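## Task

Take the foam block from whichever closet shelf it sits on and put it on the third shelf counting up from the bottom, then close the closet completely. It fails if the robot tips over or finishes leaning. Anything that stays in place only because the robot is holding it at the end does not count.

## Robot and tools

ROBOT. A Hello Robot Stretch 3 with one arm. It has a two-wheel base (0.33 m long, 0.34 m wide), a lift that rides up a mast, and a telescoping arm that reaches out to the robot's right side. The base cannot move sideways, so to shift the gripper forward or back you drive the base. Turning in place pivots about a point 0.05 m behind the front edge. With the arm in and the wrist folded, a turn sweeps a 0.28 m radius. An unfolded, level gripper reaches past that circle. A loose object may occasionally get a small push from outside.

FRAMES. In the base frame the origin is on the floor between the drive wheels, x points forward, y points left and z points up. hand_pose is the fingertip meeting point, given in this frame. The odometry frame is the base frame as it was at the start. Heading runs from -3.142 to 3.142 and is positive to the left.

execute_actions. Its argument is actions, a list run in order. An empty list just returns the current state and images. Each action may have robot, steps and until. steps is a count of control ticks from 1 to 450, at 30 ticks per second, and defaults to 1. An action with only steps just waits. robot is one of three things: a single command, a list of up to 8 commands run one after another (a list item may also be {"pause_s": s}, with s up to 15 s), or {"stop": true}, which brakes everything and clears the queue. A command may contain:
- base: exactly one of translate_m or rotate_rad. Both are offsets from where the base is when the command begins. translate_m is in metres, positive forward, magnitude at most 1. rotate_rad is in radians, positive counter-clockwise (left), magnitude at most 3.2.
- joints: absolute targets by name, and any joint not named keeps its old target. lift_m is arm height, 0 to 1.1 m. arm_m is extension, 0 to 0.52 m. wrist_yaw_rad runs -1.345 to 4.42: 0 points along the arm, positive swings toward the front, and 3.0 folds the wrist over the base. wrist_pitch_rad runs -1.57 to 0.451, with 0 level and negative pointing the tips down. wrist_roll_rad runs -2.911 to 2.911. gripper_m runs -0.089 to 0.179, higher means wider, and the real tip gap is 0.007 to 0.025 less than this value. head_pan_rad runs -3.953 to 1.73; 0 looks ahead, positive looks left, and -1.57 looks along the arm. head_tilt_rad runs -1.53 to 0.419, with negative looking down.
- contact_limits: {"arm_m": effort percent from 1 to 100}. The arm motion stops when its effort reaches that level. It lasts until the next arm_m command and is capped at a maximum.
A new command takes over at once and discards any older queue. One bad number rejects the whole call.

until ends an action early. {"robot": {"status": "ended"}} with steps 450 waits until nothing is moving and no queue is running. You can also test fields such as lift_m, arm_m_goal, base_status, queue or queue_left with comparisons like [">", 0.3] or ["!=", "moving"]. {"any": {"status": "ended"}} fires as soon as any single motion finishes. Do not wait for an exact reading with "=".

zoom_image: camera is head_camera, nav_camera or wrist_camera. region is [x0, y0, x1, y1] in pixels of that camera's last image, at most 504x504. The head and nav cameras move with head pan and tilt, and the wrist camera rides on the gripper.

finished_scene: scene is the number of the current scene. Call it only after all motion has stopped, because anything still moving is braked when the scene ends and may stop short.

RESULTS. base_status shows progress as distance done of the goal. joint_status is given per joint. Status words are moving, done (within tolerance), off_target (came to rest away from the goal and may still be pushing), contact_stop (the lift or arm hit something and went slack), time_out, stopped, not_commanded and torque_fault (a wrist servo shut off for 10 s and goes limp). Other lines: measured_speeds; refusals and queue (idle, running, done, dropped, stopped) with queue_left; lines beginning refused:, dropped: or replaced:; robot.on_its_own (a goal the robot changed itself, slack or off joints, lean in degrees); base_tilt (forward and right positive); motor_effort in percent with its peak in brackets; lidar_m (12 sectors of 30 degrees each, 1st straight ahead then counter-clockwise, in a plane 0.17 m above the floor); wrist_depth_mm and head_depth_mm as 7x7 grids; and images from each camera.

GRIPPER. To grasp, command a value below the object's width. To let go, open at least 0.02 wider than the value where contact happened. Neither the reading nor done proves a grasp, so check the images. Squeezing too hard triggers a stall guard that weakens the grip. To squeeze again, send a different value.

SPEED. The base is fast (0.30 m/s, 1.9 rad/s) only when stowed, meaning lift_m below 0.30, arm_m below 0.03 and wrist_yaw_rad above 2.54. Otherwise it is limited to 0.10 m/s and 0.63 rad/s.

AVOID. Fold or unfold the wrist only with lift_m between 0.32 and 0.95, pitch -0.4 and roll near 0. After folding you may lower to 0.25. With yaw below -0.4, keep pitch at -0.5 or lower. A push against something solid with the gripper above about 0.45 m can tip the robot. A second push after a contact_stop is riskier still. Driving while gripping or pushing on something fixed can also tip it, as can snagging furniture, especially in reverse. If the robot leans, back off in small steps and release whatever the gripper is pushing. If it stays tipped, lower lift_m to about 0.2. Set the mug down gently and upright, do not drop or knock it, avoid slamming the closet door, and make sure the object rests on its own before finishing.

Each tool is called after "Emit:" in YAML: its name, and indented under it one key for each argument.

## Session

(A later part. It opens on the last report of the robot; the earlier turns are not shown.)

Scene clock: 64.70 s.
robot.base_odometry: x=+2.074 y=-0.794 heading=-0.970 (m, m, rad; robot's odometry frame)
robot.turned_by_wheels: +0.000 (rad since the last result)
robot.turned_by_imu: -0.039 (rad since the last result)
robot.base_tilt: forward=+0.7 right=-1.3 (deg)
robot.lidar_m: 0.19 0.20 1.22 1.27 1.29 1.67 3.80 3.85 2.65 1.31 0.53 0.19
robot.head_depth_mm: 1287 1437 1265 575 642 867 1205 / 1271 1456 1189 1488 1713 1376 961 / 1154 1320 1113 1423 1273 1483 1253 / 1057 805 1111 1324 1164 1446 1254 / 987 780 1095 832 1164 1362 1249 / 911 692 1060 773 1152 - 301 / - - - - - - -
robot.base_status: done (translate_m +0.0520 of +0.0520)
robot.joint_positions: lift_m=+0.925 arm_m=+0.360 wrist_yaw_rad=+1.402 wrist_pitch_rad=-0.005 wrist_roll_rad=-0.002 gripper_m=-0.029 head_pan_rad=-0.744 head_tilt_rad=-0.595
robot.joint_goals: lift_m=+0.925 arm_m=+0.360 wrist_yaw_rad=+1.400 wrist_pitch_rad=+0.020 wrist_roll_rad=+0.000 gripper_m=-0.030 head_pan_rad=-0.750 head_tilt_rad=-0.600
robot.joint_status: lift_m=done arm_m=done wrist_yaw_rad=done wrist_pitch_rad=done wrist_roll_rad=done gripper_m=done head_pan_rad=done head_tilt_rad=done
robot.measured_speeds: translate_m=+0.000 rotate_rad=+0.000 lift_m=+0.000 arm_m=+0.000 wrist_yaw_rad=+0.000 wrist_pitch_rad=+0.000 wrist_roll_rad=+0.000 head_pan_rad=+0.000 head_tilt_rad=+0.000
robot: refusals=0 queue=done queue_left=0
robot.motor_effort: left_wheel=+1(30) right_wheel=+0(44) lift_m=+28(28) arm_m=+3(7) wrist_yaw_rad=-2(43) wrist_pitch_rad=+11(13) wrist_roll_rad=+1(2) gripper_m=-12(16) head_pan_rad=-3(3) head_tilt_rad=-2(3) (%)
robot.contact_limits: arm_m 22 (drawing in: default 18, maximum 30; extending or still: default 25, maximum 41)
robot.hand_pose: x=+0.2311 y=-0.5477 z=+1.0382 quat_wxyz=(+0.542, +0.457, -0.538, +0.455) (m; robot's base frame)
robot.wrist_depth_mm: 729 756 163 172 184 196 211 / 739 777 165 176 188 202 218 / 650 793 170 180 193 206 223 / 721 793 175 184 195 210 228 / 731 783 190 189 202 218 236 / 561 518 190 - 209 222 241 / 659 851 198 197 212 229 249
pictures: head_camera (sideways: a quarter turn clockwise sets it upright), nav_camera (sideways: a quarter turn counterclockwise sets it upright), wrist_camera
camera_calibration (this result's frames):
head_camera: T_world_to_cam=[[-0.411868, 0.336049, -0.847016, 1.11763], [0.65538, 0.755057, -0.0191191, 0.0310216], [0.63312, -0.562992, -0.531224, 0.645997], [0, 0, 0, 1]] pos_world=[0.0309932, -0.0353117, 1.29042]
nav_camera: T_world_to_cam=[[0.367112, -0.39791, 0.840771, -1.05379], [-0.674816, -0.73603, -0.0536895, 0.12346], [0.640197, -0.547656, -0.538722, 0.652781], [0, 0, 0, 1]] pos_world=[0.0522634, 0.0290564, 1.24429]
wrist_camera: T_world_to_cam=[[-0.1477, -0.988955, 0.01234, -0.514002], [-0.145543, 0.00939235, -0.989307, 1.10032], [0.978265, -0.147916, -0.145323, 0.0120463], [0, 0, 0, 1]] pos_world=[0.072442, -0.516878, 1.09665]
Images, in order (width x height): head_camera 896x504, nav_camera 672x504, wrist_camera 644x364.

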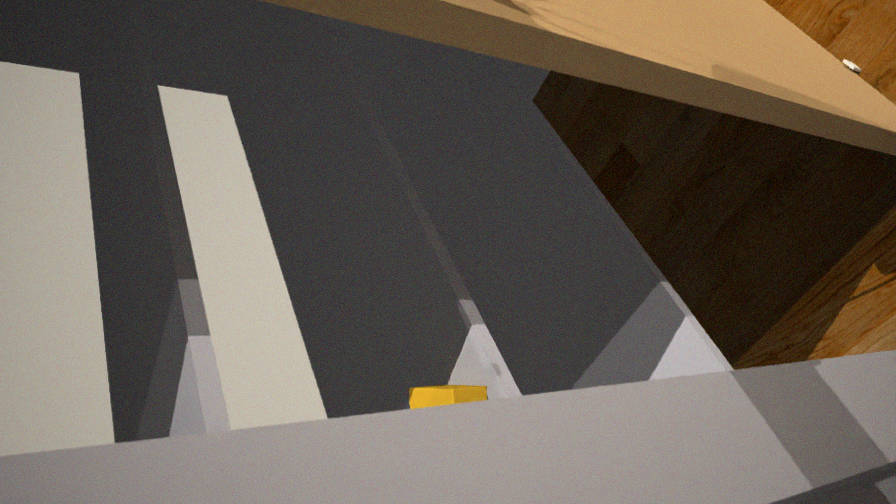

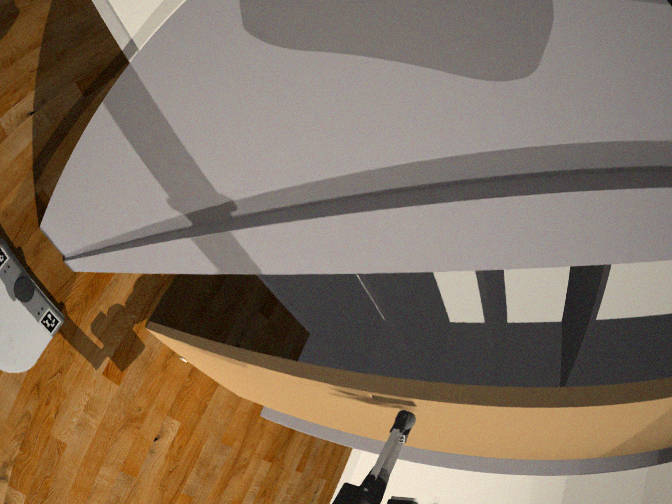

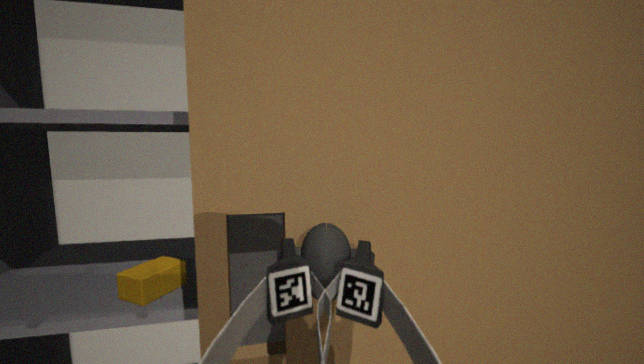

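Emit:
execute_actions:
  actions:
    - {"robot":[{"base":{"translate_m":-0.04}},{"joints":{"arm_m":0.2}},{"base":{"translate_m":0.10}},{"joints":{"arm_m":0.5},"contact_limits":{"arm_m":22}}]}
    - {"steps":450,"until":{"robot":{"status":"ended"}}}

Scene clock: 75.23 s.
robot.base_odometry: x=+2.107 y=-0.844 heading=-0.970 (m, m, rad; robot's odometry frame)
robot.turned_by_wheels: +0.000 (rad since the last result)
robot.turned_by_imu: -0.002 (rad since the last result)
robot.base_tilt: forward=+0.8 right=-1.3 (deg)
robot.lidar_m: - 0.15 1.14 1.28 1.29 1.67 3.80 3.53 2.64 0.90 0.65 0.15
robot.head_depth_mm: 1289 1417 1211 1511 1762 1041 1096 / 1195 1367 1130 1439 1667 1493 1255 / 1093 818 1115 1325 1204 1489 1254 / 1018 720 1112 857 1170 1375 1248 / - - - - - - - / - - - - - - - / - - - - - - -
robot.base_status: done (translate_m +0.1000 of +0.1000)
robot.joint_positions: lift_m=+0.925 arm_m=+0.499 wrist_yaw_rad=+1.696 wrist_pitch_rad=-0.005 wrist_roll_rad=-0.002 gripper_m=-0.029 head_pan_rad=-0.744 head_tilt_rad=-0.595
robot.joint_goals: lift_m=+0.925 arm_m=+0.500 wrist_yaw_rad=+1.400 wrist_pitch_rad=+0.020 wrist_roll_rad=+0.000 gripper_m=-0.030 head_pan_rad=-0.750 head_tilt_rad=-0.600
robot.joint_status: lift_m=done arm_m=done wrist_yaw_rad=done wrist_pitch_rad=done wrist_roll_rad=done gripper_m=done head_pan_rad=done head_tilt_rad=done
robot.measured_speeds: translate_m=+0.000 rotate_rad=+0.000 lift_m=+0.000 arm_m=+0.000 wrist_yaw_rad=+0.000 wrist_pitch_rad=+0.000 wrist_roll_rad=+0.000 head_pan_rad=+0.000 head_tilt_rad=+0.000
robot: refusals=0 queue=done queue_left=0
robot.on_its_own: wrist_yaw_rad is at rest, and its effort (-100) is outside its rest range (-12 to +12)
robot.motor_effort: left_wheel=+9(19) right_wheel=+0(21) lift_m=+28(28) arm_m=+13(15) wrist_yaw_rad=-100(100) wrist_pitch_rad=+11(13) wrist_roll_rad=+1(1) gripper_m=-24(26) head_pan_rad=-2(2) head_tilt_rad=-1(2) (%)
robot.contact_limits: arm_m 22 (drawing in: default 18, maximum 30; extending or still: default 25, maximum 41)
robot.hand_pose: x=+0.2328 y=-0.6116 z=+1.0381 quat_wxyz=(+0.470, +0.531, -0.466, +0.529) (m; robot's base frame)
robot.wrist_depth_mm: 613 809 840 798 121 119 116 / 627 839 839 792 124 121 119 / 624 788 841 598 127 124 121 / 626 879 869 850 129 126 124 / 629 799 851 834 133 129 126 / 555 521 558 - 148 132 129 / 628 849 908 887 150 135 131
pictures: head_camera (sideways: a quarter turn clockwise sets it upright), nav_camera (sideways: a quarter turn counterclockwise sets it upright), wrist_camera
camera_calibration (this result's frames):
head_camera: T_world_to_cam=[[-0.411868, 0.336049, -0.847016, 1.11763], [0.655381, 0.755057, -0.0191191, 0.0310216], [0.63312, -0.562992, -0.531223, 0.645997], [0, 0, 0, 1]] pos_world=[0.0309932, -0.0353117, 1.29042]
nav_camera: T_world_to_cam=[[0.367112, -0.39791, 0.840771, -1.05379], [-0.674817, -0.73603, -0.0536895, 0.12346], [0.640196, -0.547656, -0.538722, 0.652781], [0, 0, 0, 1]] pos_world=[0.0522635, 0.0290564, 1.24429]
wrist_camera: T_world_to_cam=[[0.144764, -0.98939, 0.0123143, -0.645295], [-0.142465, -0.0331575, -0.989244, 1.07424], [0.979156, 0.141453, -0.145753, 0.178189], [0, 0, 0, 1]] pos_world=[0.0719827, -0.628034, 1.09661]
Images, in order (width x height): head_camera 896x504, nav_camera 672x504, wrist_camera 644x364.

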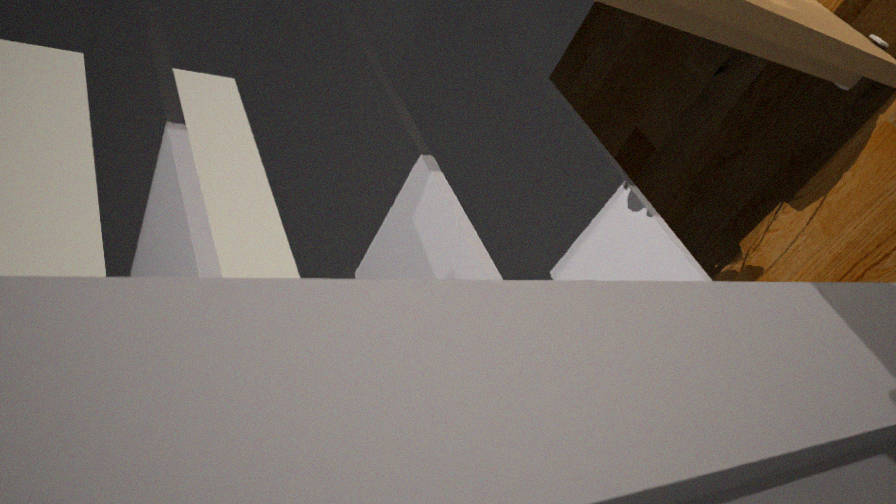

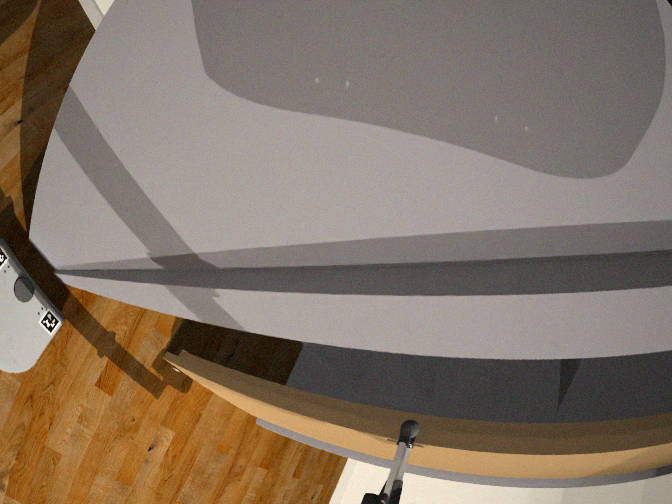

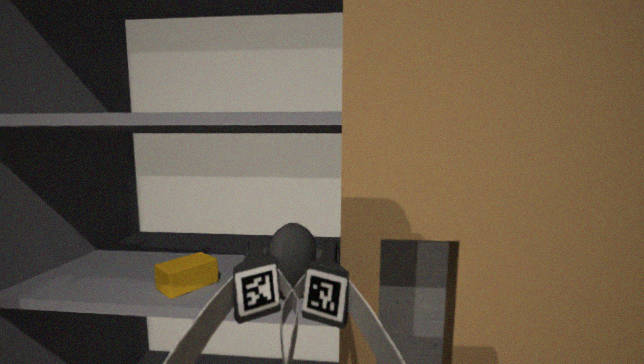

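Emit:
execute_actions:
  actions:
    - {"robot":[{"joints":{"arm_m":0.40,"wrist_yaw_rad":1.57}},{"base":{"translate_m":-0.22},"joints":{"head_pan_rad":-0.5,"head_tilt_rad":-0.5}}]}
    - {"steps":450,"until":{"robot":{"status":"ended"}}}

Scene clock: 81.10 s.
robot.base_odometry: x=+1.983 y=-0.662 heading=-0.970 (m, m, rad; robot's odometry frame)
robot.turned_by_wheels: +0.000 (rad since the last result)
robot.turned_by_imu: +0.001 (rad since the last result)
robot.base_tilt: forward=+0.7 right=-1.1 (deg)
robot.lidar_m: 0.35 0.36 1.34 1.26 1.28 1.65 3.65 3.31 2.66 2.50 0.74 0.36
robot.head_depth_mm: 1266 1327 1451 1593 1468 1547 1090 / 1194 1163 1382 1516 1341 1594 1334 / 1120 1132 1326 1093 1282 1547 1315 / 1055 950 1238 1030 1284 1504 1327 / 1007 925 1181 879 1277 1119 1305 / 964 709 324 355 388 433 494 / - 284 301 332 368 415 473
robot.base_status: done (translate_m -0.2200 of -0.2200)
robot.joint_positions: lift_m=+0.925 arm_m=+0.400 wrist_yaw_rad=+1.573 wrist_pitch_rad=-0.003 wrist_roll_rad=-0.001 gripper_m=-0.029 head_pan_rad=-0.507 head_tilt_rad=-0.507
robot.joint_goals: lift_m=+0.925 arm_m=+0.400 wrist_yaw_rad=+1.570 wrist_pitch_rad=+0.020 wrist_roll_rad=+0.000 gripper_m=-0.030 head_pan_rad=-0.500 head_tilt_rad=-0.500
robot.joint_status: lift_m=done arm_m=done wrist_yaw_rad=done wrist_pitch_rad=done wrist_roll_rad=done gripper_m=done head_pan_rad=done head_tilt_rad=done
robot.measured_speeds: translate_m=+0.000 rotate_rad=+0.000 lift_m=+0.000 arm_m=+0.000 wrist_yaw_rad=+0.000 wrist_pitch_rad=+0.000 wrist_roll_rad=+0.000 head_pan_rad=+0.000 head_tilt_rad=+0.000
robot: refusals=0 queue=done queue_left=0
robot.motor_effort: left_wheel=+1(9) right_wheel=+0(9) lift_m=+28(28) arm_m=-3(14) wrist_yaw_rad=-3(100) wrist_pitch_rad=+10(11) wrist_roll_rad=+1(1) gripper_m=-12(24) head_pan_rad=+3(16) head_tilt_rad=+3(11) (%)
robot.hand_pose: x=+0.2348 y=-0.5448 z=+1.0388 quat_wxyz=(+0.501, +0.501, -0.498, +0.500) (m; robot's base frame)
robot.wrist_depth_mm: 608 794 869 866 327 331 334 / 606 894 - - 336 336 342 / 603 844 - - 341 343 351 / 610 906 - - 351 353 358 / 596 799 853 - 367 359 366 / 602 843 - - 367 368 372 / 607 899 - - 373 376 383
pictures: head_camera (sideways: a quarter turn clockwise sets it upright), nav_camera (sideways: a quarter turn counterclockwise sets it upright), wrist_camera
camera_calibration (this result's frames):
head_camera: T_world_to_cam=[[-0.412472, 0.193088, -0.890272, 1.17405], [0.461697, 0.886775, -0.0215793, 0.0354084], [0.785304, -0.419937, -0.454918, 0.545784], [0, 0, 0, 1]] pos_world=[0.0393095, -0.0289, 1.29428]
nav_camera: T_world_to_cam=[[0.383912, -0.263966, 0.884835, -1.11136], [-0.47938, -0.875985, -0.0533322, 0.121809], [0.78918, -0.403698, -0.462841, 0.553141], [0, 0, 0, 1]] pos_world=[0.0485276, 0.0366445, 1.24588]
wrist_camera: T_world_to_cam=[[0.0222248, -0.99968, 0.0120786, -0.55611], [-0.14273, -0.0151305, -0.989646, 1.08775], [0.989512, 0.0202707, -0.14302, 0.0955355], [0, 0, 0, 1]] pos_world=[0.0730801, -0.54141, 1.09687]
Images, in order (width x height): head_camera 896x504, nav_camera 672x504, wrist_camera 644x364.

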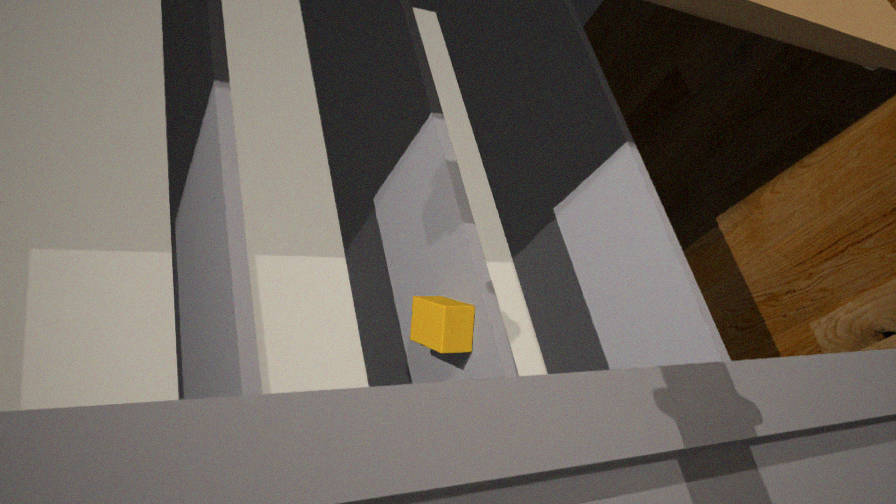

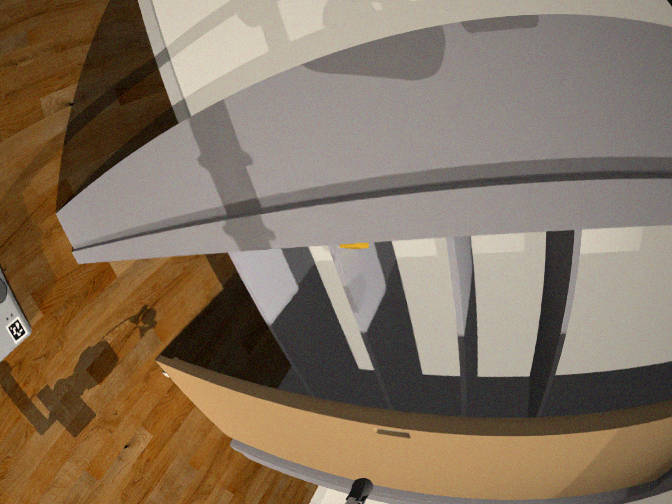

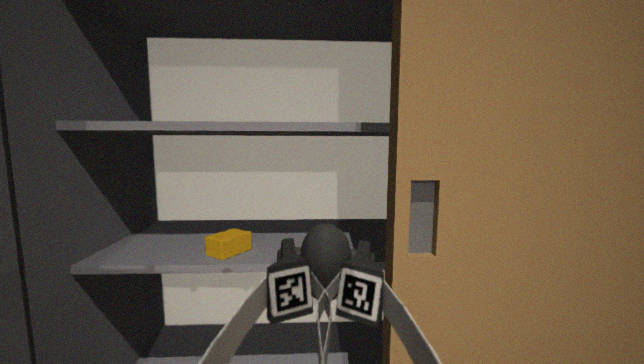

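Emit:
execute_actions:
  actions:
    - {"robot":[{"joints":{"arm_m":0.0}},{"base":{"rotate_rad":1.6},"joints":{"lift_m":0.80,"head_pan_rad":-1.57,"head_tilt_rad":-0.55}},{"base":{"translate_m":-0.38}},{"joints":{"wrist_yaw_rad":0.0,"gripper_m":0.13}},{"base":{"translate_m":0.08}}]}
    - {"steps":450,"until":{"robot":{"status":"ended"}}}
    - {"steps":200,"until":{"robot":{"status":"ended"}}}

Scene clock: 100.70 s.
robot.base_odometry: x=+1.741 y=-0.839 heading=+0.630 (m, m, rad; robot's odometry frame)
robot.turned_by_wheels: +1.600 (rad since the last result)
robot.turned_by_imu: +1.573 (rad since the last result)
robot.base_tilt: forward=+0.7 right=-1.2 (deg)
robot.lidar_m: 1.55 1.59 2.08 3.24 3.31 2.32 2.20 0.59 0.52 1.10 0.39 0.49
robot.head_depth_mm: 923 804 1104 895 1238 1092 1304 / 925 892 1102 889 1247 1428 1297 / 925 881 1106 846 1238 1092 - / 928 863 1099 918 1230 1086 1318 / 929 845 1107 913 1226 1421 1285 / 928 830 1093 909 1173 1048 1220 / 780 729 814 797 529 538 589
robot.base_status: done (translate_m +0.0800 of +0.0800)
robot.joint_positions: lift_m=+0.800 arm_m=+0.002 wrist_yaw_rad=+0.003 wrist_pitch_rad=-0.003 wrist_roll_rad=-0.001 gripper_m=+0.130 head_pan_rad=-1.563 head_tilt_rad=-0.543
robot.joint_goals: lift_m=+0.800 arm_m=+0.000 wrist_yaw_rad=+0.000 wrist_pitch_rad=+0.020 wrist_roll_rad=+0.000 gripper_m=+0.130 head_pan_rad=-1.570 head_tilt_rad=-0.550
robot.joint_status: lift_m=done arm_m=done wrist_yaw_rad=done wrist_pitch_rad=done wrist_roll_rad=done gripper_m=done head_pan_rad=done head_tilt_rad=done
robot.measured_speeds: translate_m=+0.000 rotate_rad=+0.000 lift_m=+0.000 arm_m=+0.000 wrist_yaw_rad=+0.000 wrist_pitch_rad=+0.000 wrist_roll_rad=+0.000 head_pan_rad=+0.000 head_tilt_rad=+0.000
robot: refusals=0 queue=done queue_left=0
robot.motor_effort: left_wheel=-3(10) right_wheel=+3(8) lift_m=+21(29) arm_m=-2(4) wrist_yaw_rad=-3(5) wrist_pitch_rad=+10(10) wrist_roll_rad=+1(1) gripper_m=+0(89) head_pan_rad=-3(34) head_tilt_rad=-3(7) (%)
robot.hand_pose: x=-0.0207 y=-0.4036 z=+0.9142 quat_wxyz=(+0.708, +0.002, -0.706, +0.000) (m; robot's base frame)
robot.wrist_depth_mm: 344 434 479 467 813 813 830 / 347 500 699 695 682 671 666 / 234 502 849 869 857 884 859 / 234 503 845 844 874 881 876 / 234 467 531 504 542 544 546 / 235 438 891 909 922 904 920 / 233 546 786 837 838 790 813
pictures: head_camera (sideways: a quarter turn clockwise sets it upright), nav_camera (sideways: a quarter turn counterclockwise sets it upright), wrist_camera
camera_calibration (this result's frames):
head_camera: T_world_to_cam=[[-0.0353257, 0.485732, -0.873394, 1.14974], [0.999153, 0.0356383, -0.0205923, 0.0308439], [0.0211239, -0.873381, -0.48658, 0.591643], [0, 0, 0, 1]] pos_world=[-0.00270022, -0.0428338, 1.29269]
nav_camera: T_world_to_cam=[[-0.0404278, -0.49558, 0.867621, -1.08632], [-0.998491, -0.012259, -0.0535282, 0.125228], [0.0371637, -0.868476, -0.494336, 0.598709], [0, 0, 0, 1]] pos_world=[0.0588714, -0.0168565, 1.24518]
wrist_camera: T_world_to_cam=[[-0.999659, -0.0231448, 0.0120768, -0.034785], [-0.0152601, 0.142716, -0.989646, 0.996443], [0.0211816, -0.989493, -0.14302, -0.0999308], [0, 0, 0, 1]] pos_world=[-0.0174507, -0.241894, 0.972254]
Images, in order (width x height): head_camera 896x504, nav_camera 672x504, wrist_camera 644x364.

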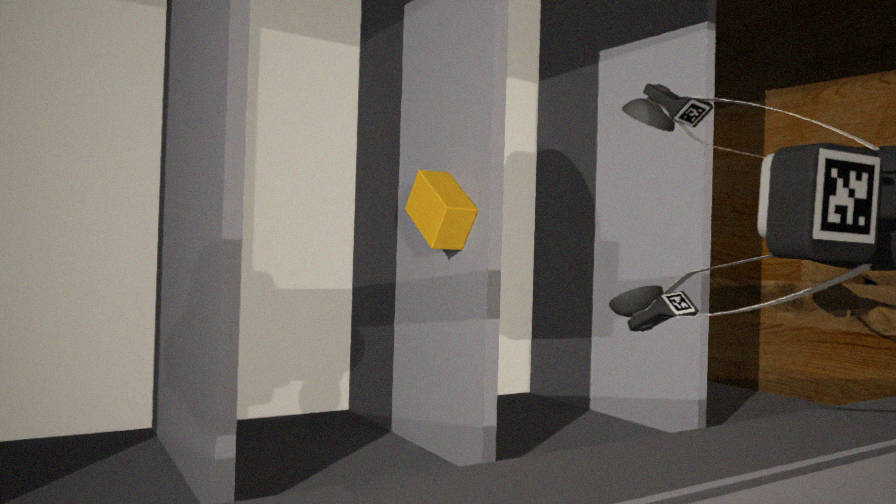

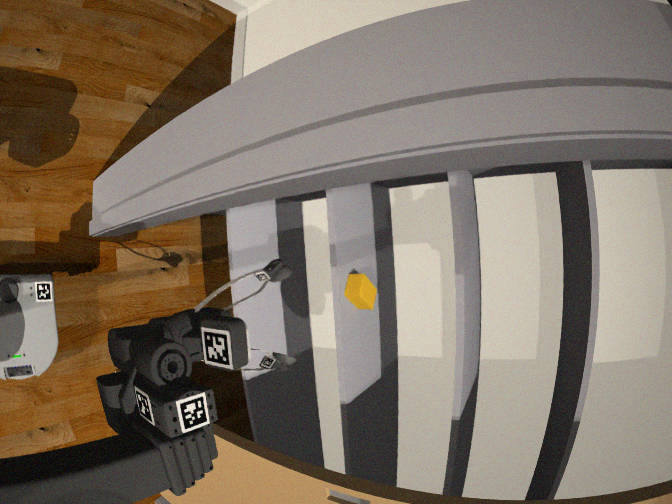

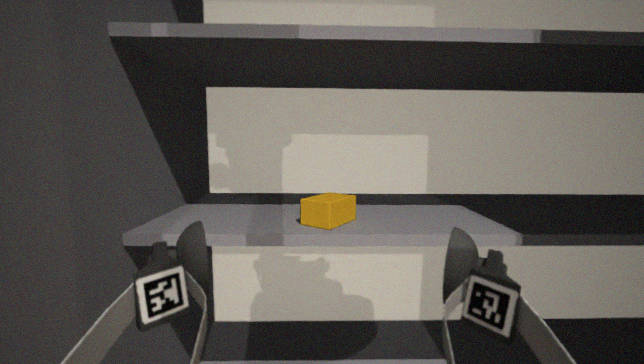

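Emit:
zoom_image:
  camera: "head_camera"
  region: [380,150,510,270]

Emit:
zoom_image:
  camera: "wrist_camera"
  region: [270,170,390,250]

Region (380, 150, 510, 270) of head_camera's 896x504 image, scaled by 3.877, with more detail than that image has; it fills the top 465 rows of this view, and the rest is white.

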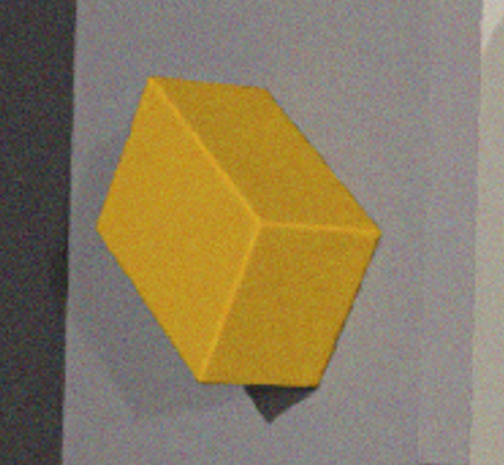

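Region (270, 170, 390, 250) of wrist_camera's 644x364 image, scaled by 4.200.

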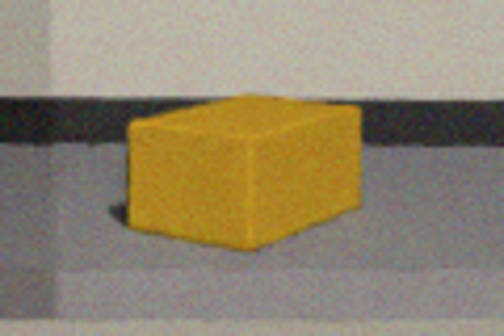

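Emit:
execute_actions:
  actions:
    - {"robot":[{"base":{"translate_m":0.096},"joints":{"wrist_yaw_rad":-0.38,"lift_m":0.76}},{"joints":{"arm_m":0.33}}]}
    - {"steps":450,"until":{"robot":{"status":"ended"}}}

Scene clock: 110.70 s.
robot.base_odometry: x=+1.818 y=-0.783 heading=+0.630 (m, m, rad; robot's odometry frame)
robot.turned_by_wheels: +0.000 (rad since the last result)
robot.turned_by_imu: +0.001 (rad since the last result)
robot.base_tilt: forward=+0.7 right=-1.2 (deg)
robot.lidar_m: 1.46 1.49 1.95 3.64 3.25 2.43 2.30 0.59 0.59 0.36 0.36 1.47
robot.head_depth_mm: 922 801 1093 893 1289 1096 - / 919 787 1093 854 - 1269 1291 / 922 876 1099 925 - 1428 1296 / 921 857 1092 875 1228 1081 1283 / 924 846 1081 872 1186 1021 1229 / 322 306 338 370 414 468 552 / - 293 323 365 418 490 577
robot.base_status: done (translate_m +0.0960 of +0.0960)
robot.joint_positions: lift_m=+0.760 arm_m=+0.330 wrist_yaw_rad=-0.378 wrist_pitch_rad=-0.003 wrist_roll_rad=-0.001 gripper_m=+0.130 head_pan_rad=-1.563 head_tilt_rad=-0.543
robot.joint_goals: lift_m=+0.760 arm_m=+0.330 wrist_yaw_rad=-0.380 wrist_pitch_rad=+0.020 wrist_roll_rad=+0.000 gripper_m=+0.130 head_pan_rad=-1.570 head_tilt_rad=-0.550
robot.joint_status: lift_m=done arm_m=done wrist_yaw_rad=done wrist_pitch_rad=done wrist_roll_rad=done gripper_m=done head_pan_rad=done head_tilt_rad=done
robot.measured_speeds: translate_m=+0.000 rotate_rad=+0.000 lift_m=+0.000 arm_m=+0.000 wrist_yaw_rad=+0.000 wrist_pitch_rad=+0.000 wrist_roll_rad=+0.000 head_pan_rad=+0.000 head_tilt_rad=+0.000
robot: refusals=0 queue=done queue_left=0
robot.motor_effort: left_wheel=-3(6) right_wheel=+3(7) lift_m=+21(21) arm_m=+3(3) wrist_yaw_rad=-2(3) wrist_pitch_rad=+10(10) wrist_roll_rad=+1(1) gripper_m=+0(0) head_pan_rad=-2(4) head_tilt_rad=-2(3) (%)
robot.hand_pose: x=-0.1160 y=-0.7127 z=+0.8742 quat_wxyz=(+0.695, -0.132, -0.694, -0.134) (m; robot's base frame)
robot.wrist_depth_mm: 412 441 486 497 491 491 480 / 415 454 505 566 640 757 838 / 426 472 517 573 675 754 891 / 426 475 518 581 645 755 836 / 325 327 200 230 335 338 341 / 207 225 189 185 214 234 832 / 157 145 155 164 446 727 775
pictures: head_camera (sideways: a quarter turn clockwise sets it upright), nav_camera (sideways: a quarter turn counterclockwise sets it upright), wrist_camera
camera_calibration (this result's frames):
head_camera: T_world_to_cam=[[-0.0352987, 0.485769, -0.873374, 1.14971], [0.999155, 0.0355829, -0.0205912, 0.0308424], [0.0210746, -0.873363, -0.486614, 0.591688], [0, 0, 0, 1]] pos_world=[-0.00270263, -0.0428329, 1.29269]
nav_camera: T_world_to_cam=[[-0.0404555, -0.495611, 0.867602, -1.08629], [-0.998492, -0.0122007, -0.0535283, 0.125228], [0.0371146, -0.868459, -0.49437, 0.598754], [0, 0, 0, 1]] pos_world=[0.0588704, -0.0168573, 1.24518]
wrist_camera: T_world_to_cam=[[-0.93658, 0.350245, 0.0120768, 0.1367], [0.0389039, 0.138156, -0.989646, 1.00254], [-0.348287, -0.926413, -0.14302, -0.407384], [0, 0, 0, 1]] pos_world=[-0.0528589, -0.563792, 0.932246]
Images, in order (width x height): head_camera 896x504, nav_camera 672x504, wrist_camera 644x364.

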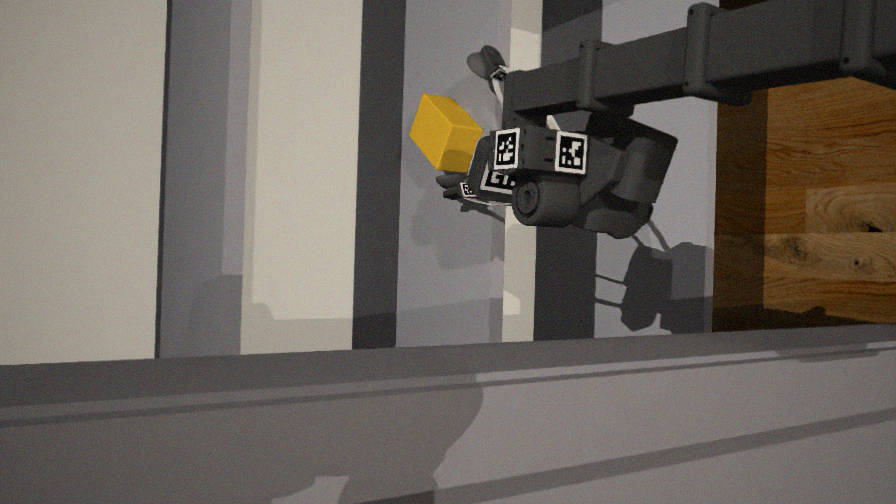

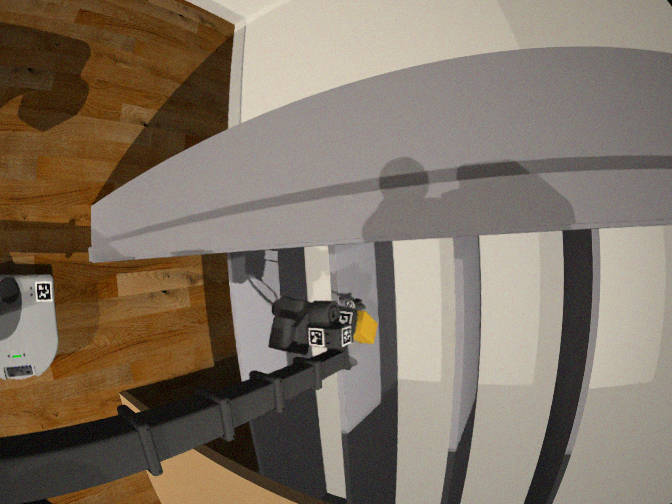

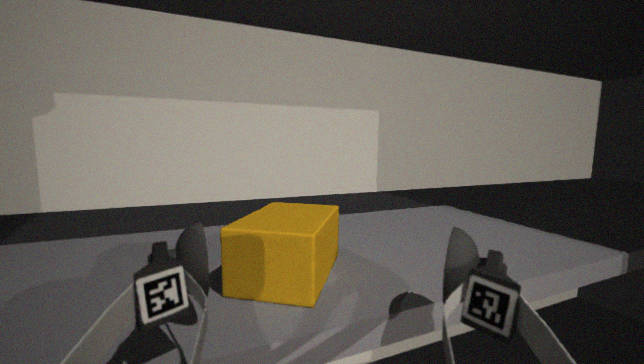

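Emit:
execute_actions:
  actions:
    - {"robot":[{"base":{"translate_m":0.012},"joints":{"lift_m":0.74}},{"joints":{"arm_m":0.40},"contact_limits":{"arm_m":15}}]}
    - {"steps":450,"until":{"robot":{"status":"ended"}}}

Scene clock: 114.17 s.
robot.base_odometry: x=+1.828 y=-0.775 heading=+0.630 (m, m, rad; robot's odometry frame)
robot.turned_by_wheels: +0.000 (rad since the last result)
robot.turned_by_imu: +0.000 (rad since the last result)
robot.base_tilt: forward=+0.7 right=-1.3 (deg)
robot.lidar_m: 1.44 1.48 1.94 3.63 3.25 2.44 2.31 0.59 0.61 0.35 0.36 1.46
robot.head_depth_mm: 915 801 1094 891 1246 1098 - / 923 788 1093 849 - 1092 1299 / 922 875 1097 968 - 1089 1293 / 921 862 1100 879 1230 1080 1294 / 914 675 1069 800 1118 623 663 / 294 298 327 359 406 467 561 / - 292 328 371 422 488 578
robot.base_status: done (translate_m +0.0120 of +0.0120)
robot.joint_positions: lift_m=+0.740 arm_m=+0.400 wrist_yaw_rad=-0.382 wrist_pitch_rad=+0.016 wrist_roll_rad=-0.003 gripper_m=+0.130 head_pan_rad=-1.563 head_tilt_rad=-0.543
robot.joint_goals: lift_m=+0.740 arm_m=+0.400 wrist_yaw_rad=-0.380 wrist_pitch_rad=+0.020 wrist_roll_rad=+0.000 gripper_m=+0.130 head_pan_rad=-1.570 head_tilt_rad=-0.550
robot.joint_status: lift_m=done arm_m=done wrist_yaw_rad=done wrist_pitch_rad=done wrist_roll_rad=done gripper_m=done head_pan_rad=done head_tilt_rad=done
robot.measured_speeds: translate_m=+0.000 rotate_rad=+0.000 lift_m=+0.000 arm_m=+0.000 wrist_yaw_rad=+0.000 wrist_pitch_rad=+0.000 wrist_roll_rad=+0.000 head_pan_rad=+0.000 head_tilt_rad=+0.000
robot: refusals=0 queue=done queue_left=0
robot.motor_effort: left_wheel=-4(5) right_wheel=+3(7) lift_m=+20(23) arm_m=+3(3) wrist_yaw_rad=+2(3) wrist_pitch_rad=+2(10) wrist_roll_rad=+2(2) gripper_m=-1(1) head_pan_rad=-2(2) head_tilt_rad=-2(2) (%)
robot.contact_limits: arm_m 15 (drawing in: default 18, maximum 30; extending or still: default 25, maximum 41)
robot.hand_pose: x=-0.1172 y=-0.7826 z=+0.8589 quat_wxyz=(+0.697, -0.139, -0.692, -0.129) (m; robot's base frame)
robot.wrist_depth_mm: 366 393 439 477 512 503 501 / 367 399 445 503 577 674 751 / 365 403 449 502 581 663 821 / 375 409 455 511 587 658 777 / 279 282 286 124 262 299 297 / 174 190 155 122 162 197 182 / 134 122 128 123 124 124 141
pictures: head_camera (sideways: a quarter turn clockwise sets it upright), nav_camera (sideways: a quarter turn counterclockwise sets it upright), wrist_camera
camera_calibration (this result's frames):
head_camera: T_world_to_cam=[[-0.035299, 0.485809, -0.873352, 1.14968], [0.999155, 0.0355839, -0.0205899, 0.0308407], [0.0210745, -0.87334, -0.486654, 0.59174], [0, 0, 0, 1]] pos_world=[-0.00270263, -0.0428325, 1.29269]
nav_camera: T_world_to_cam=[[-0.0404551, -0.495651, 0.867579, -1.08626], [-0.998492, -0.0121984, -0.0535285, 0.125228], [0.0371146, -0.868436, -0.49441, 0.598806], [0, 0, 0, 1]] pos_world=[0.0588704, -0.0168547, 1.24518]
wrist_camera: T_world_to_cam=[[-0.935029, 0.354278, 0.0144156, 0.161655], [0.0309121, 0.121951, -0.992055, 0.98559], [-0.353221, -0.927154, -0.12498, -0.491391], [0, 0, 0, 1]] pos_world=[-0.0528838, -0.63306, 0.914015]
Images, in order (width x height): head_camera 896x504, nav_camera 672x504, wrist_camera 644x364.

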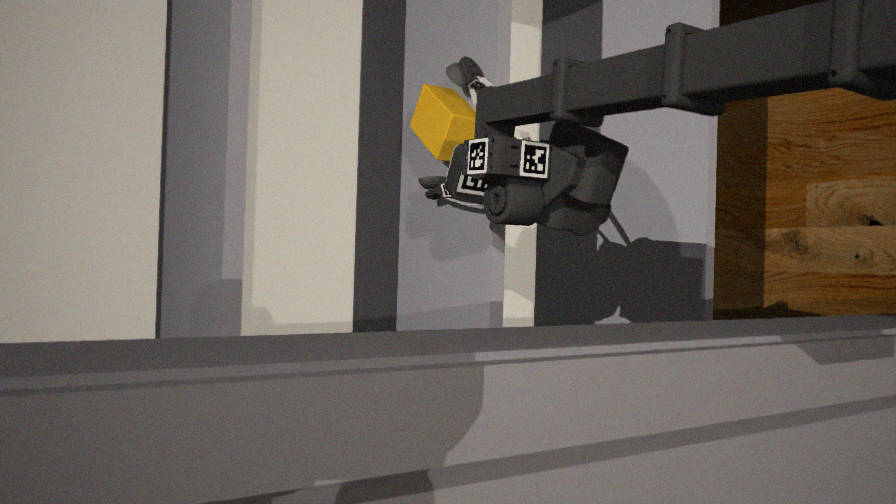

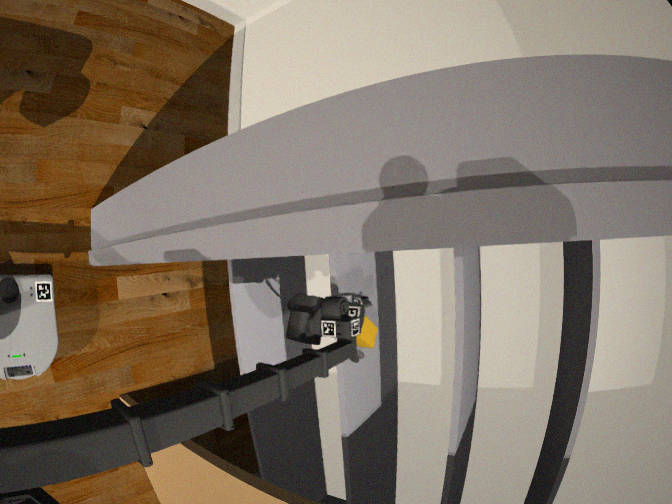

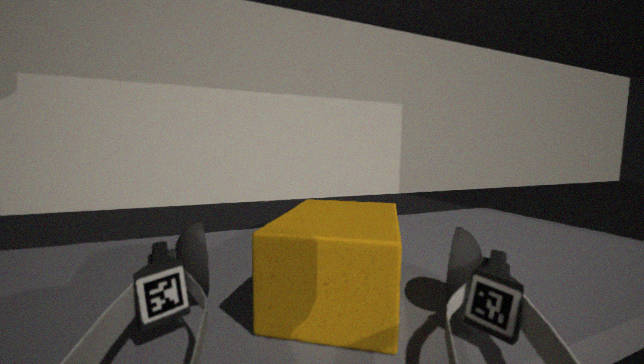

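Emit:
execute_actions:
  actions:
    - {"robot":[{"joints":{"lift_m":0.748}},{"joints":{"arm_m":0.42},"contact_limits":{"arm_m":15}},{"joints":{"gripper_m":0.025}},{"pause_s":0.5},{"joints":{"lift_m":0.775}}]}
    - {"steps":450,"until":{"robot":{"status":"ended"}}}

Scene clock: 118.93 s.
robot.base_odometry: x=+1.828 y=-0.775 heading=+0.630 (m, m, rad; robot's odometry frame)
robot.turned_by_wheels: +0.000 (rad since the last result)
robot.turned_by_imu: +0.001 (rad since the last result)
robot.base_tilt: forward=+0.8 right=-1.3 (deg)
robot.lidar_m: 1.45 1.48 1.94 3.63 3.25 2.44 2.30 0.59 0.61 0.35 0.36 1.47
robot.head_depth_mm: 920 800 1094 894 1289 - - / 922 788 1095 824 1197 1259 1296 / 922 878 1094 1015 1158 1091 1292 / 922 862 1097 875 1232 1087 1286 / 908 673 1067 800 1115 621 662 / 294 298 327 359 406 467 562 / - 292 327 370 421 488 577
robot.base_status: done (translate_m +0.0120 of +0.0120)
robot.joint_positions: lift_m=+0.775 arm_m=+0.420 wrist_yaw_rad=-0.382 wrist_pitch_rad=+0.001 wrist_roll_rad=-0.003 gripper_m=+0.029 head_pan_rad=-1.563 head_tilt_rad=-0.543
robot.joint_goals: lift_m=+0.775 arm_m=+0.420 wrist_yaw_rad=-0.380 wrist_pitch_rad=+0.020 wrist_roll_rad=+0.000 gripper_m=+0.028 head_pan_rad=-1.570 head_tilt_rad=-0.550
robot.joint_status: lift_m=done arm_m=done wrist_yaw_rad=done wrist_pitch_rad=done wrist_roll_rad=done gripper_m=done head_pan_rad=done head_tilt_rad=done
robot.measured_speeds: translate_m=+0.000 rotate_rad=+0.000 lift_m=+0.000 arm_m=+0.000 wrist_yaw_rad=+0.000 wrist_pitch_rad=+0.000 wrist_roll_rad=+0.000 head_pan_rad=+0.000 head_tilt_rad=+0.000
robot: refusals=0 queue=done queue_left=0
robot.motor_effort: left_wheel=-4(4) right_wheel=+3(3) lift_m=+30(31) arm_m=+3(5) wrist_yaw_rad=+2(1) wrist_pitch_rad=+9(9) wrist_roll_rad=+2(2) gripper_m=-22(100) head_pan_rad=-2(2) head_tilt_rad=-3(3) (%)
robot.contact_limits: arm_m 15 (drawing in: default 18, maximum 30; extending or still: default 25, maximum 41)
robot.hand_pose: x=-0.1170 y=-0.8024 z=+0.8897 quat_wxyz=(+0.696, -0.134, -0.693, -0.134) (m; robot's base frame)
robot.wrist_depth_mm: 343 375 407 448 447 446 434 / 347 385 423 475 535 616 717 / 356 386 433 489 550 655 774 / 363 394 443 500 568 639 762 / 355 377 409 141 352 396 396 / 239 242 114 106 101 247 247 / 175 177 160 109 162 180 180
pictures: head_camera (sideways: a quarter turn clockwise sets it upright), nav_camera (sideways: a quarter turn counterclockwise sets it upright), wrist_camera
camera_calibration (this result's frames):
head_camera: T_world_to_cam=[[-0.0352991, 0.485809, -0.873352, 1.14968], [0.999155, 0.0355839, -0.0205899, 0.0308407], [0.0210745, -0.87334, -0.486654, 0.591741], [0, 0, 0, 1]] pos_world=[-0.00270263, -0.0428325, 1.29269]
nav_camera: T_world_to_cam=[[-0.0404551, -0.495652, 0.867579, -1.08626], [-0.998492, -0.0121984, -0.0535285, 0.125228], [0.0371146, -0.868436, -0.494411, 0.598806], [0, 0, 0, 1]] pos_world=[0.0588704, -0.0168546, 1.24518]
wrist_camera: T_world_to_cam=[[-0.935112, 0.354073, 0.0140982, 0.168441], [0.0362917, 0.135272, -0.990144, 1.02814], [-0.35249, -0.925383, -0.139344, -0.491552], [0, 0, 0, 1]] pos_world=[-0.0530694, -0.653593, 0.94714]
Images, in order (width x height): head_camera 896x504, nav_camera 672x504, wrist_camera 644x364.

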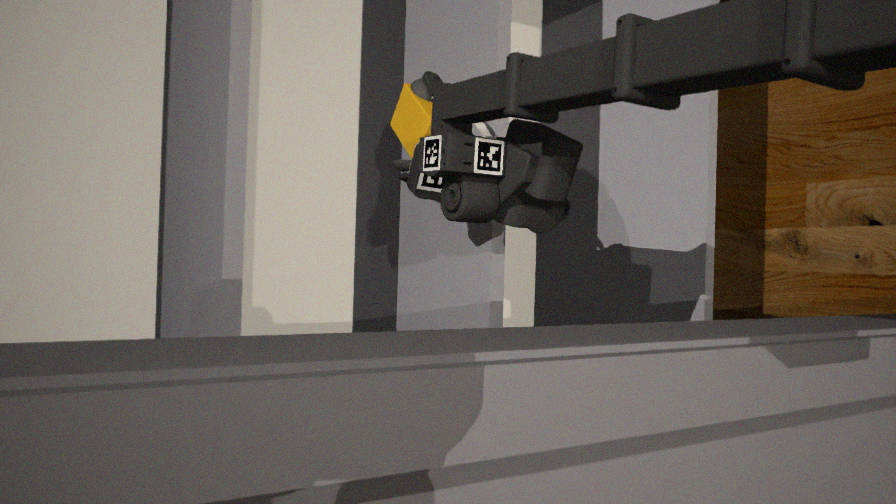

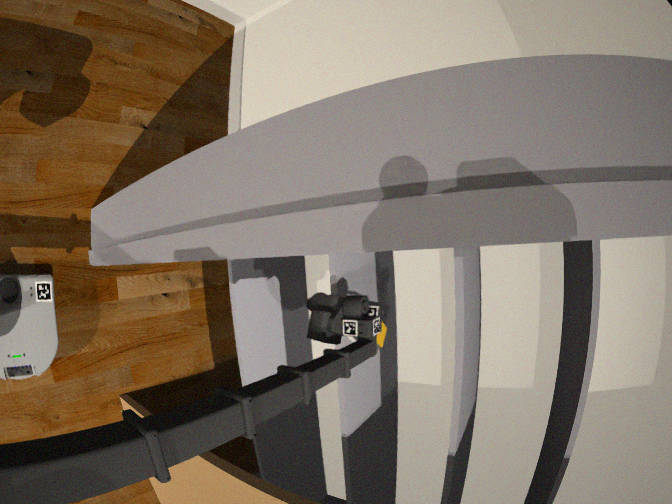

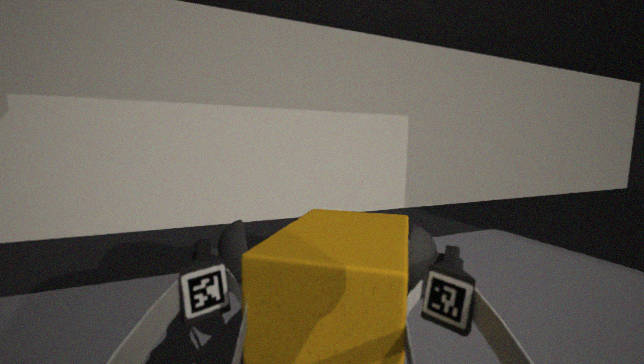

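Emit:
execute_actions:
  actions:
    - {"robot":[{"joints":{"arm_m":0.10}},{"joints":{"lift_m":1.1,"wrist_pitch_rad":0.1,"head_tilt_rad":-0.2}},{"joints":{"arm_m":0.26}}]}
    - {"steps":450,"until":{"robot":{"status":"ended"}}}

Scene clock: 129.30 s.
robot.base_odometry: x=+1.828 y=-0.775 heading=+0.630 (m, m, rad; robot's odometry frame)
robot.turned_by_wheels: +0.000 (rad since the last result)
robot.turned_by_imu: +0.002 (rad since the last result)
robot.base_tilt: forward=+0.7 right=-1.2 (deg)
robot.lidar_m: 1.44 1.48 1.94 3.63 3.25 2.44 2.31 0.59 0.61 0.35 0.36 1.46
robot.head_depth_mm: 966 843 1032 840 1119 829 1126 / 968 878 - - 1117 821 1120 / 963 905 1031 - 1121 814 1118 / 962 939 1039 888 1118 814 1106 / 956 679 1032 765 1107 807 1070 / 285 293 305 317 331 346 362 / 281 289 301 313 328 344 360
robot.base_status: done (translate_m +0.0120 of +0.0120)
robot.joint_positions: lift_m=+1.100 arm_m=+0.260 wrist_yaw_rad=-0.382 wrist_pitch_rad=+0.072 wrist_roll_rad=-0.003 gripper_m=+0.029 head_pan_rad=-1.563 head_tilt_rad=-0.211
robot.joint_goals: lift_m=+1.100 arm_m=+0.260 wrist_yaw_rad=-0.380 wrist_pitch_rad=+0.100 wrist_roll_rad=+0.000 gripper_m=+0.028 head_pan_rad=-1.570 head_tilt_rad=-0.200
robot.joint_status: lift_m=done arm_m=done wrist_yaw_rad=done wrist_pitch_rad=done wrist_roll_rad=done gripper_m=done head_pan_rad=done head_tilt_rad=done
robot.measured_speeds: translate_m=+0.000 rotate_rad=+0.000 lift_m=+0.000 arm_m=+0.000 wrist_yaw_rad=+0.000 wrist_pitch_rad=+0.000 wrist_roll_rad=+0.000 head_pan_rad=+0.000 head_tilt_rad=+0.000
robot: refusals=0 queue=done queue_left=0
robot.motor_effort: left_wheel=-3(3) right_wheel=+3(3) lift_m=+30(31) arm_m=+3(2) wrist_yaw_rad=+1(2) wrist_pitch_rad=+12(14) wrist_roll_rad=+1(2) gripper_m=-22(22) head_pan_rad=-3(1) head_tilt_rad=+5(22) (%)
robot.hand_pose: x=-0.1173 y=-0.6434 z=+1.2328 quat_wxyz=(+0.700, -0.158, -0.688, -0.110) (m; robot's base frame)
robot.wrist_depth_mm: 325 323 327 322 318 322 823 / 470 509 518 506 498 500 487 / 484 525 591 657 769 878 896 / 478 523 595 668 780 893 899 / 480 523 576 141 561 659 660 / 348 351 113 106 101 364 444 / 248 247 220 108 270 766 803
pictures: head_camera (sideways: a quarter turn clockwise sets it upright), nav_camera (sideways: a quarter turn counterclockwise sets it upright), wrist_camera
camera_calibration (this result's frames):
head_camera: T_world_to_cam=[[-0.032889, 0.174395, -0.984126, 1.29429], [0.999219, 0.0272989, -0.0285558, 0.0412218], [0.0218856, -0.984297, -0.175157, 0.186344], [0, 0, 0, 1]] pos_world=[-0.00270004, -0.0434244, 1.30756]
nav_camera: T_world_to_cam=[[-0.042855, -0.185611, 0.981688, -1.23521], [-0.99836, -0.029365, -0.049135, 0.11953], [0.0379472, -0.982184, -0.184048, 0.194891], [0, 0, 0, 1]] pos_world=[0.0590037, -0.0343387, 1.25433]
wrist_camera: T_world_to_cam=[[-0.934973, 0.354381, 0.0154989, 0.105599], [0.0100189, 0.0700585, -0.997493, 1.31044], [-0.354578, -0.932473, -0.0690533, -0.38817], [0, 0, 0, 1]] pos_world=[-0.0520336, -0.491187, 1.27871]
Images, in order (width x height): head_camera 896x504, nav_camera 672x504, wrist_camera 644x364.

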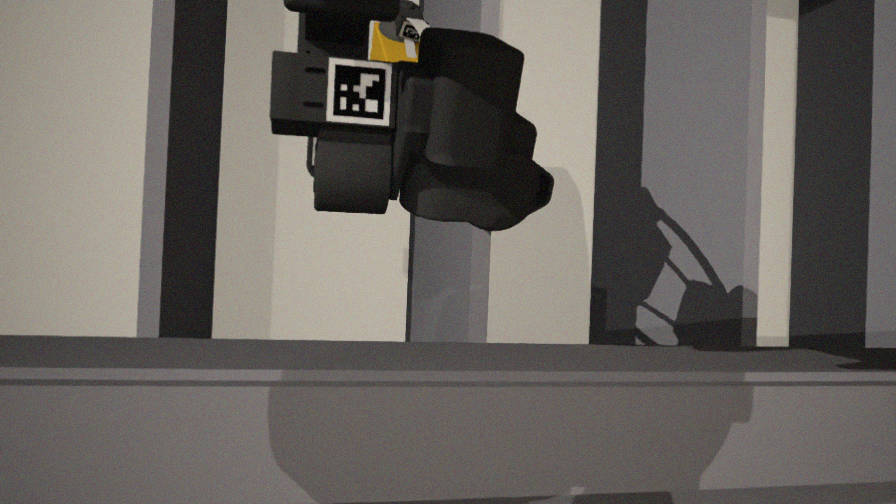

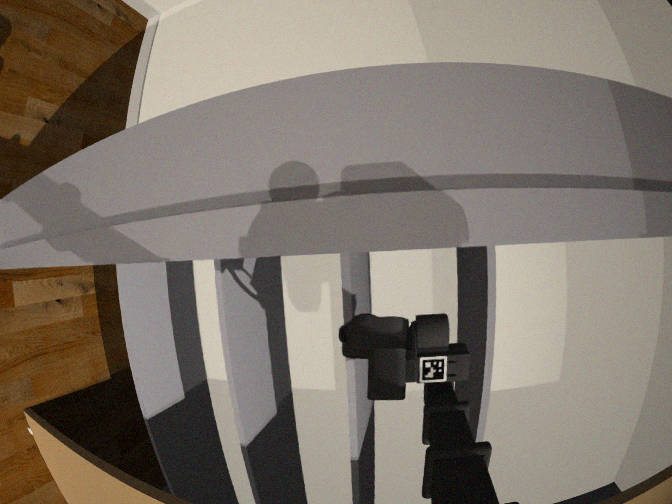

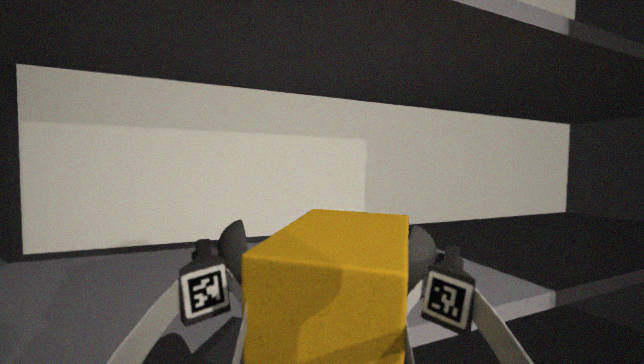

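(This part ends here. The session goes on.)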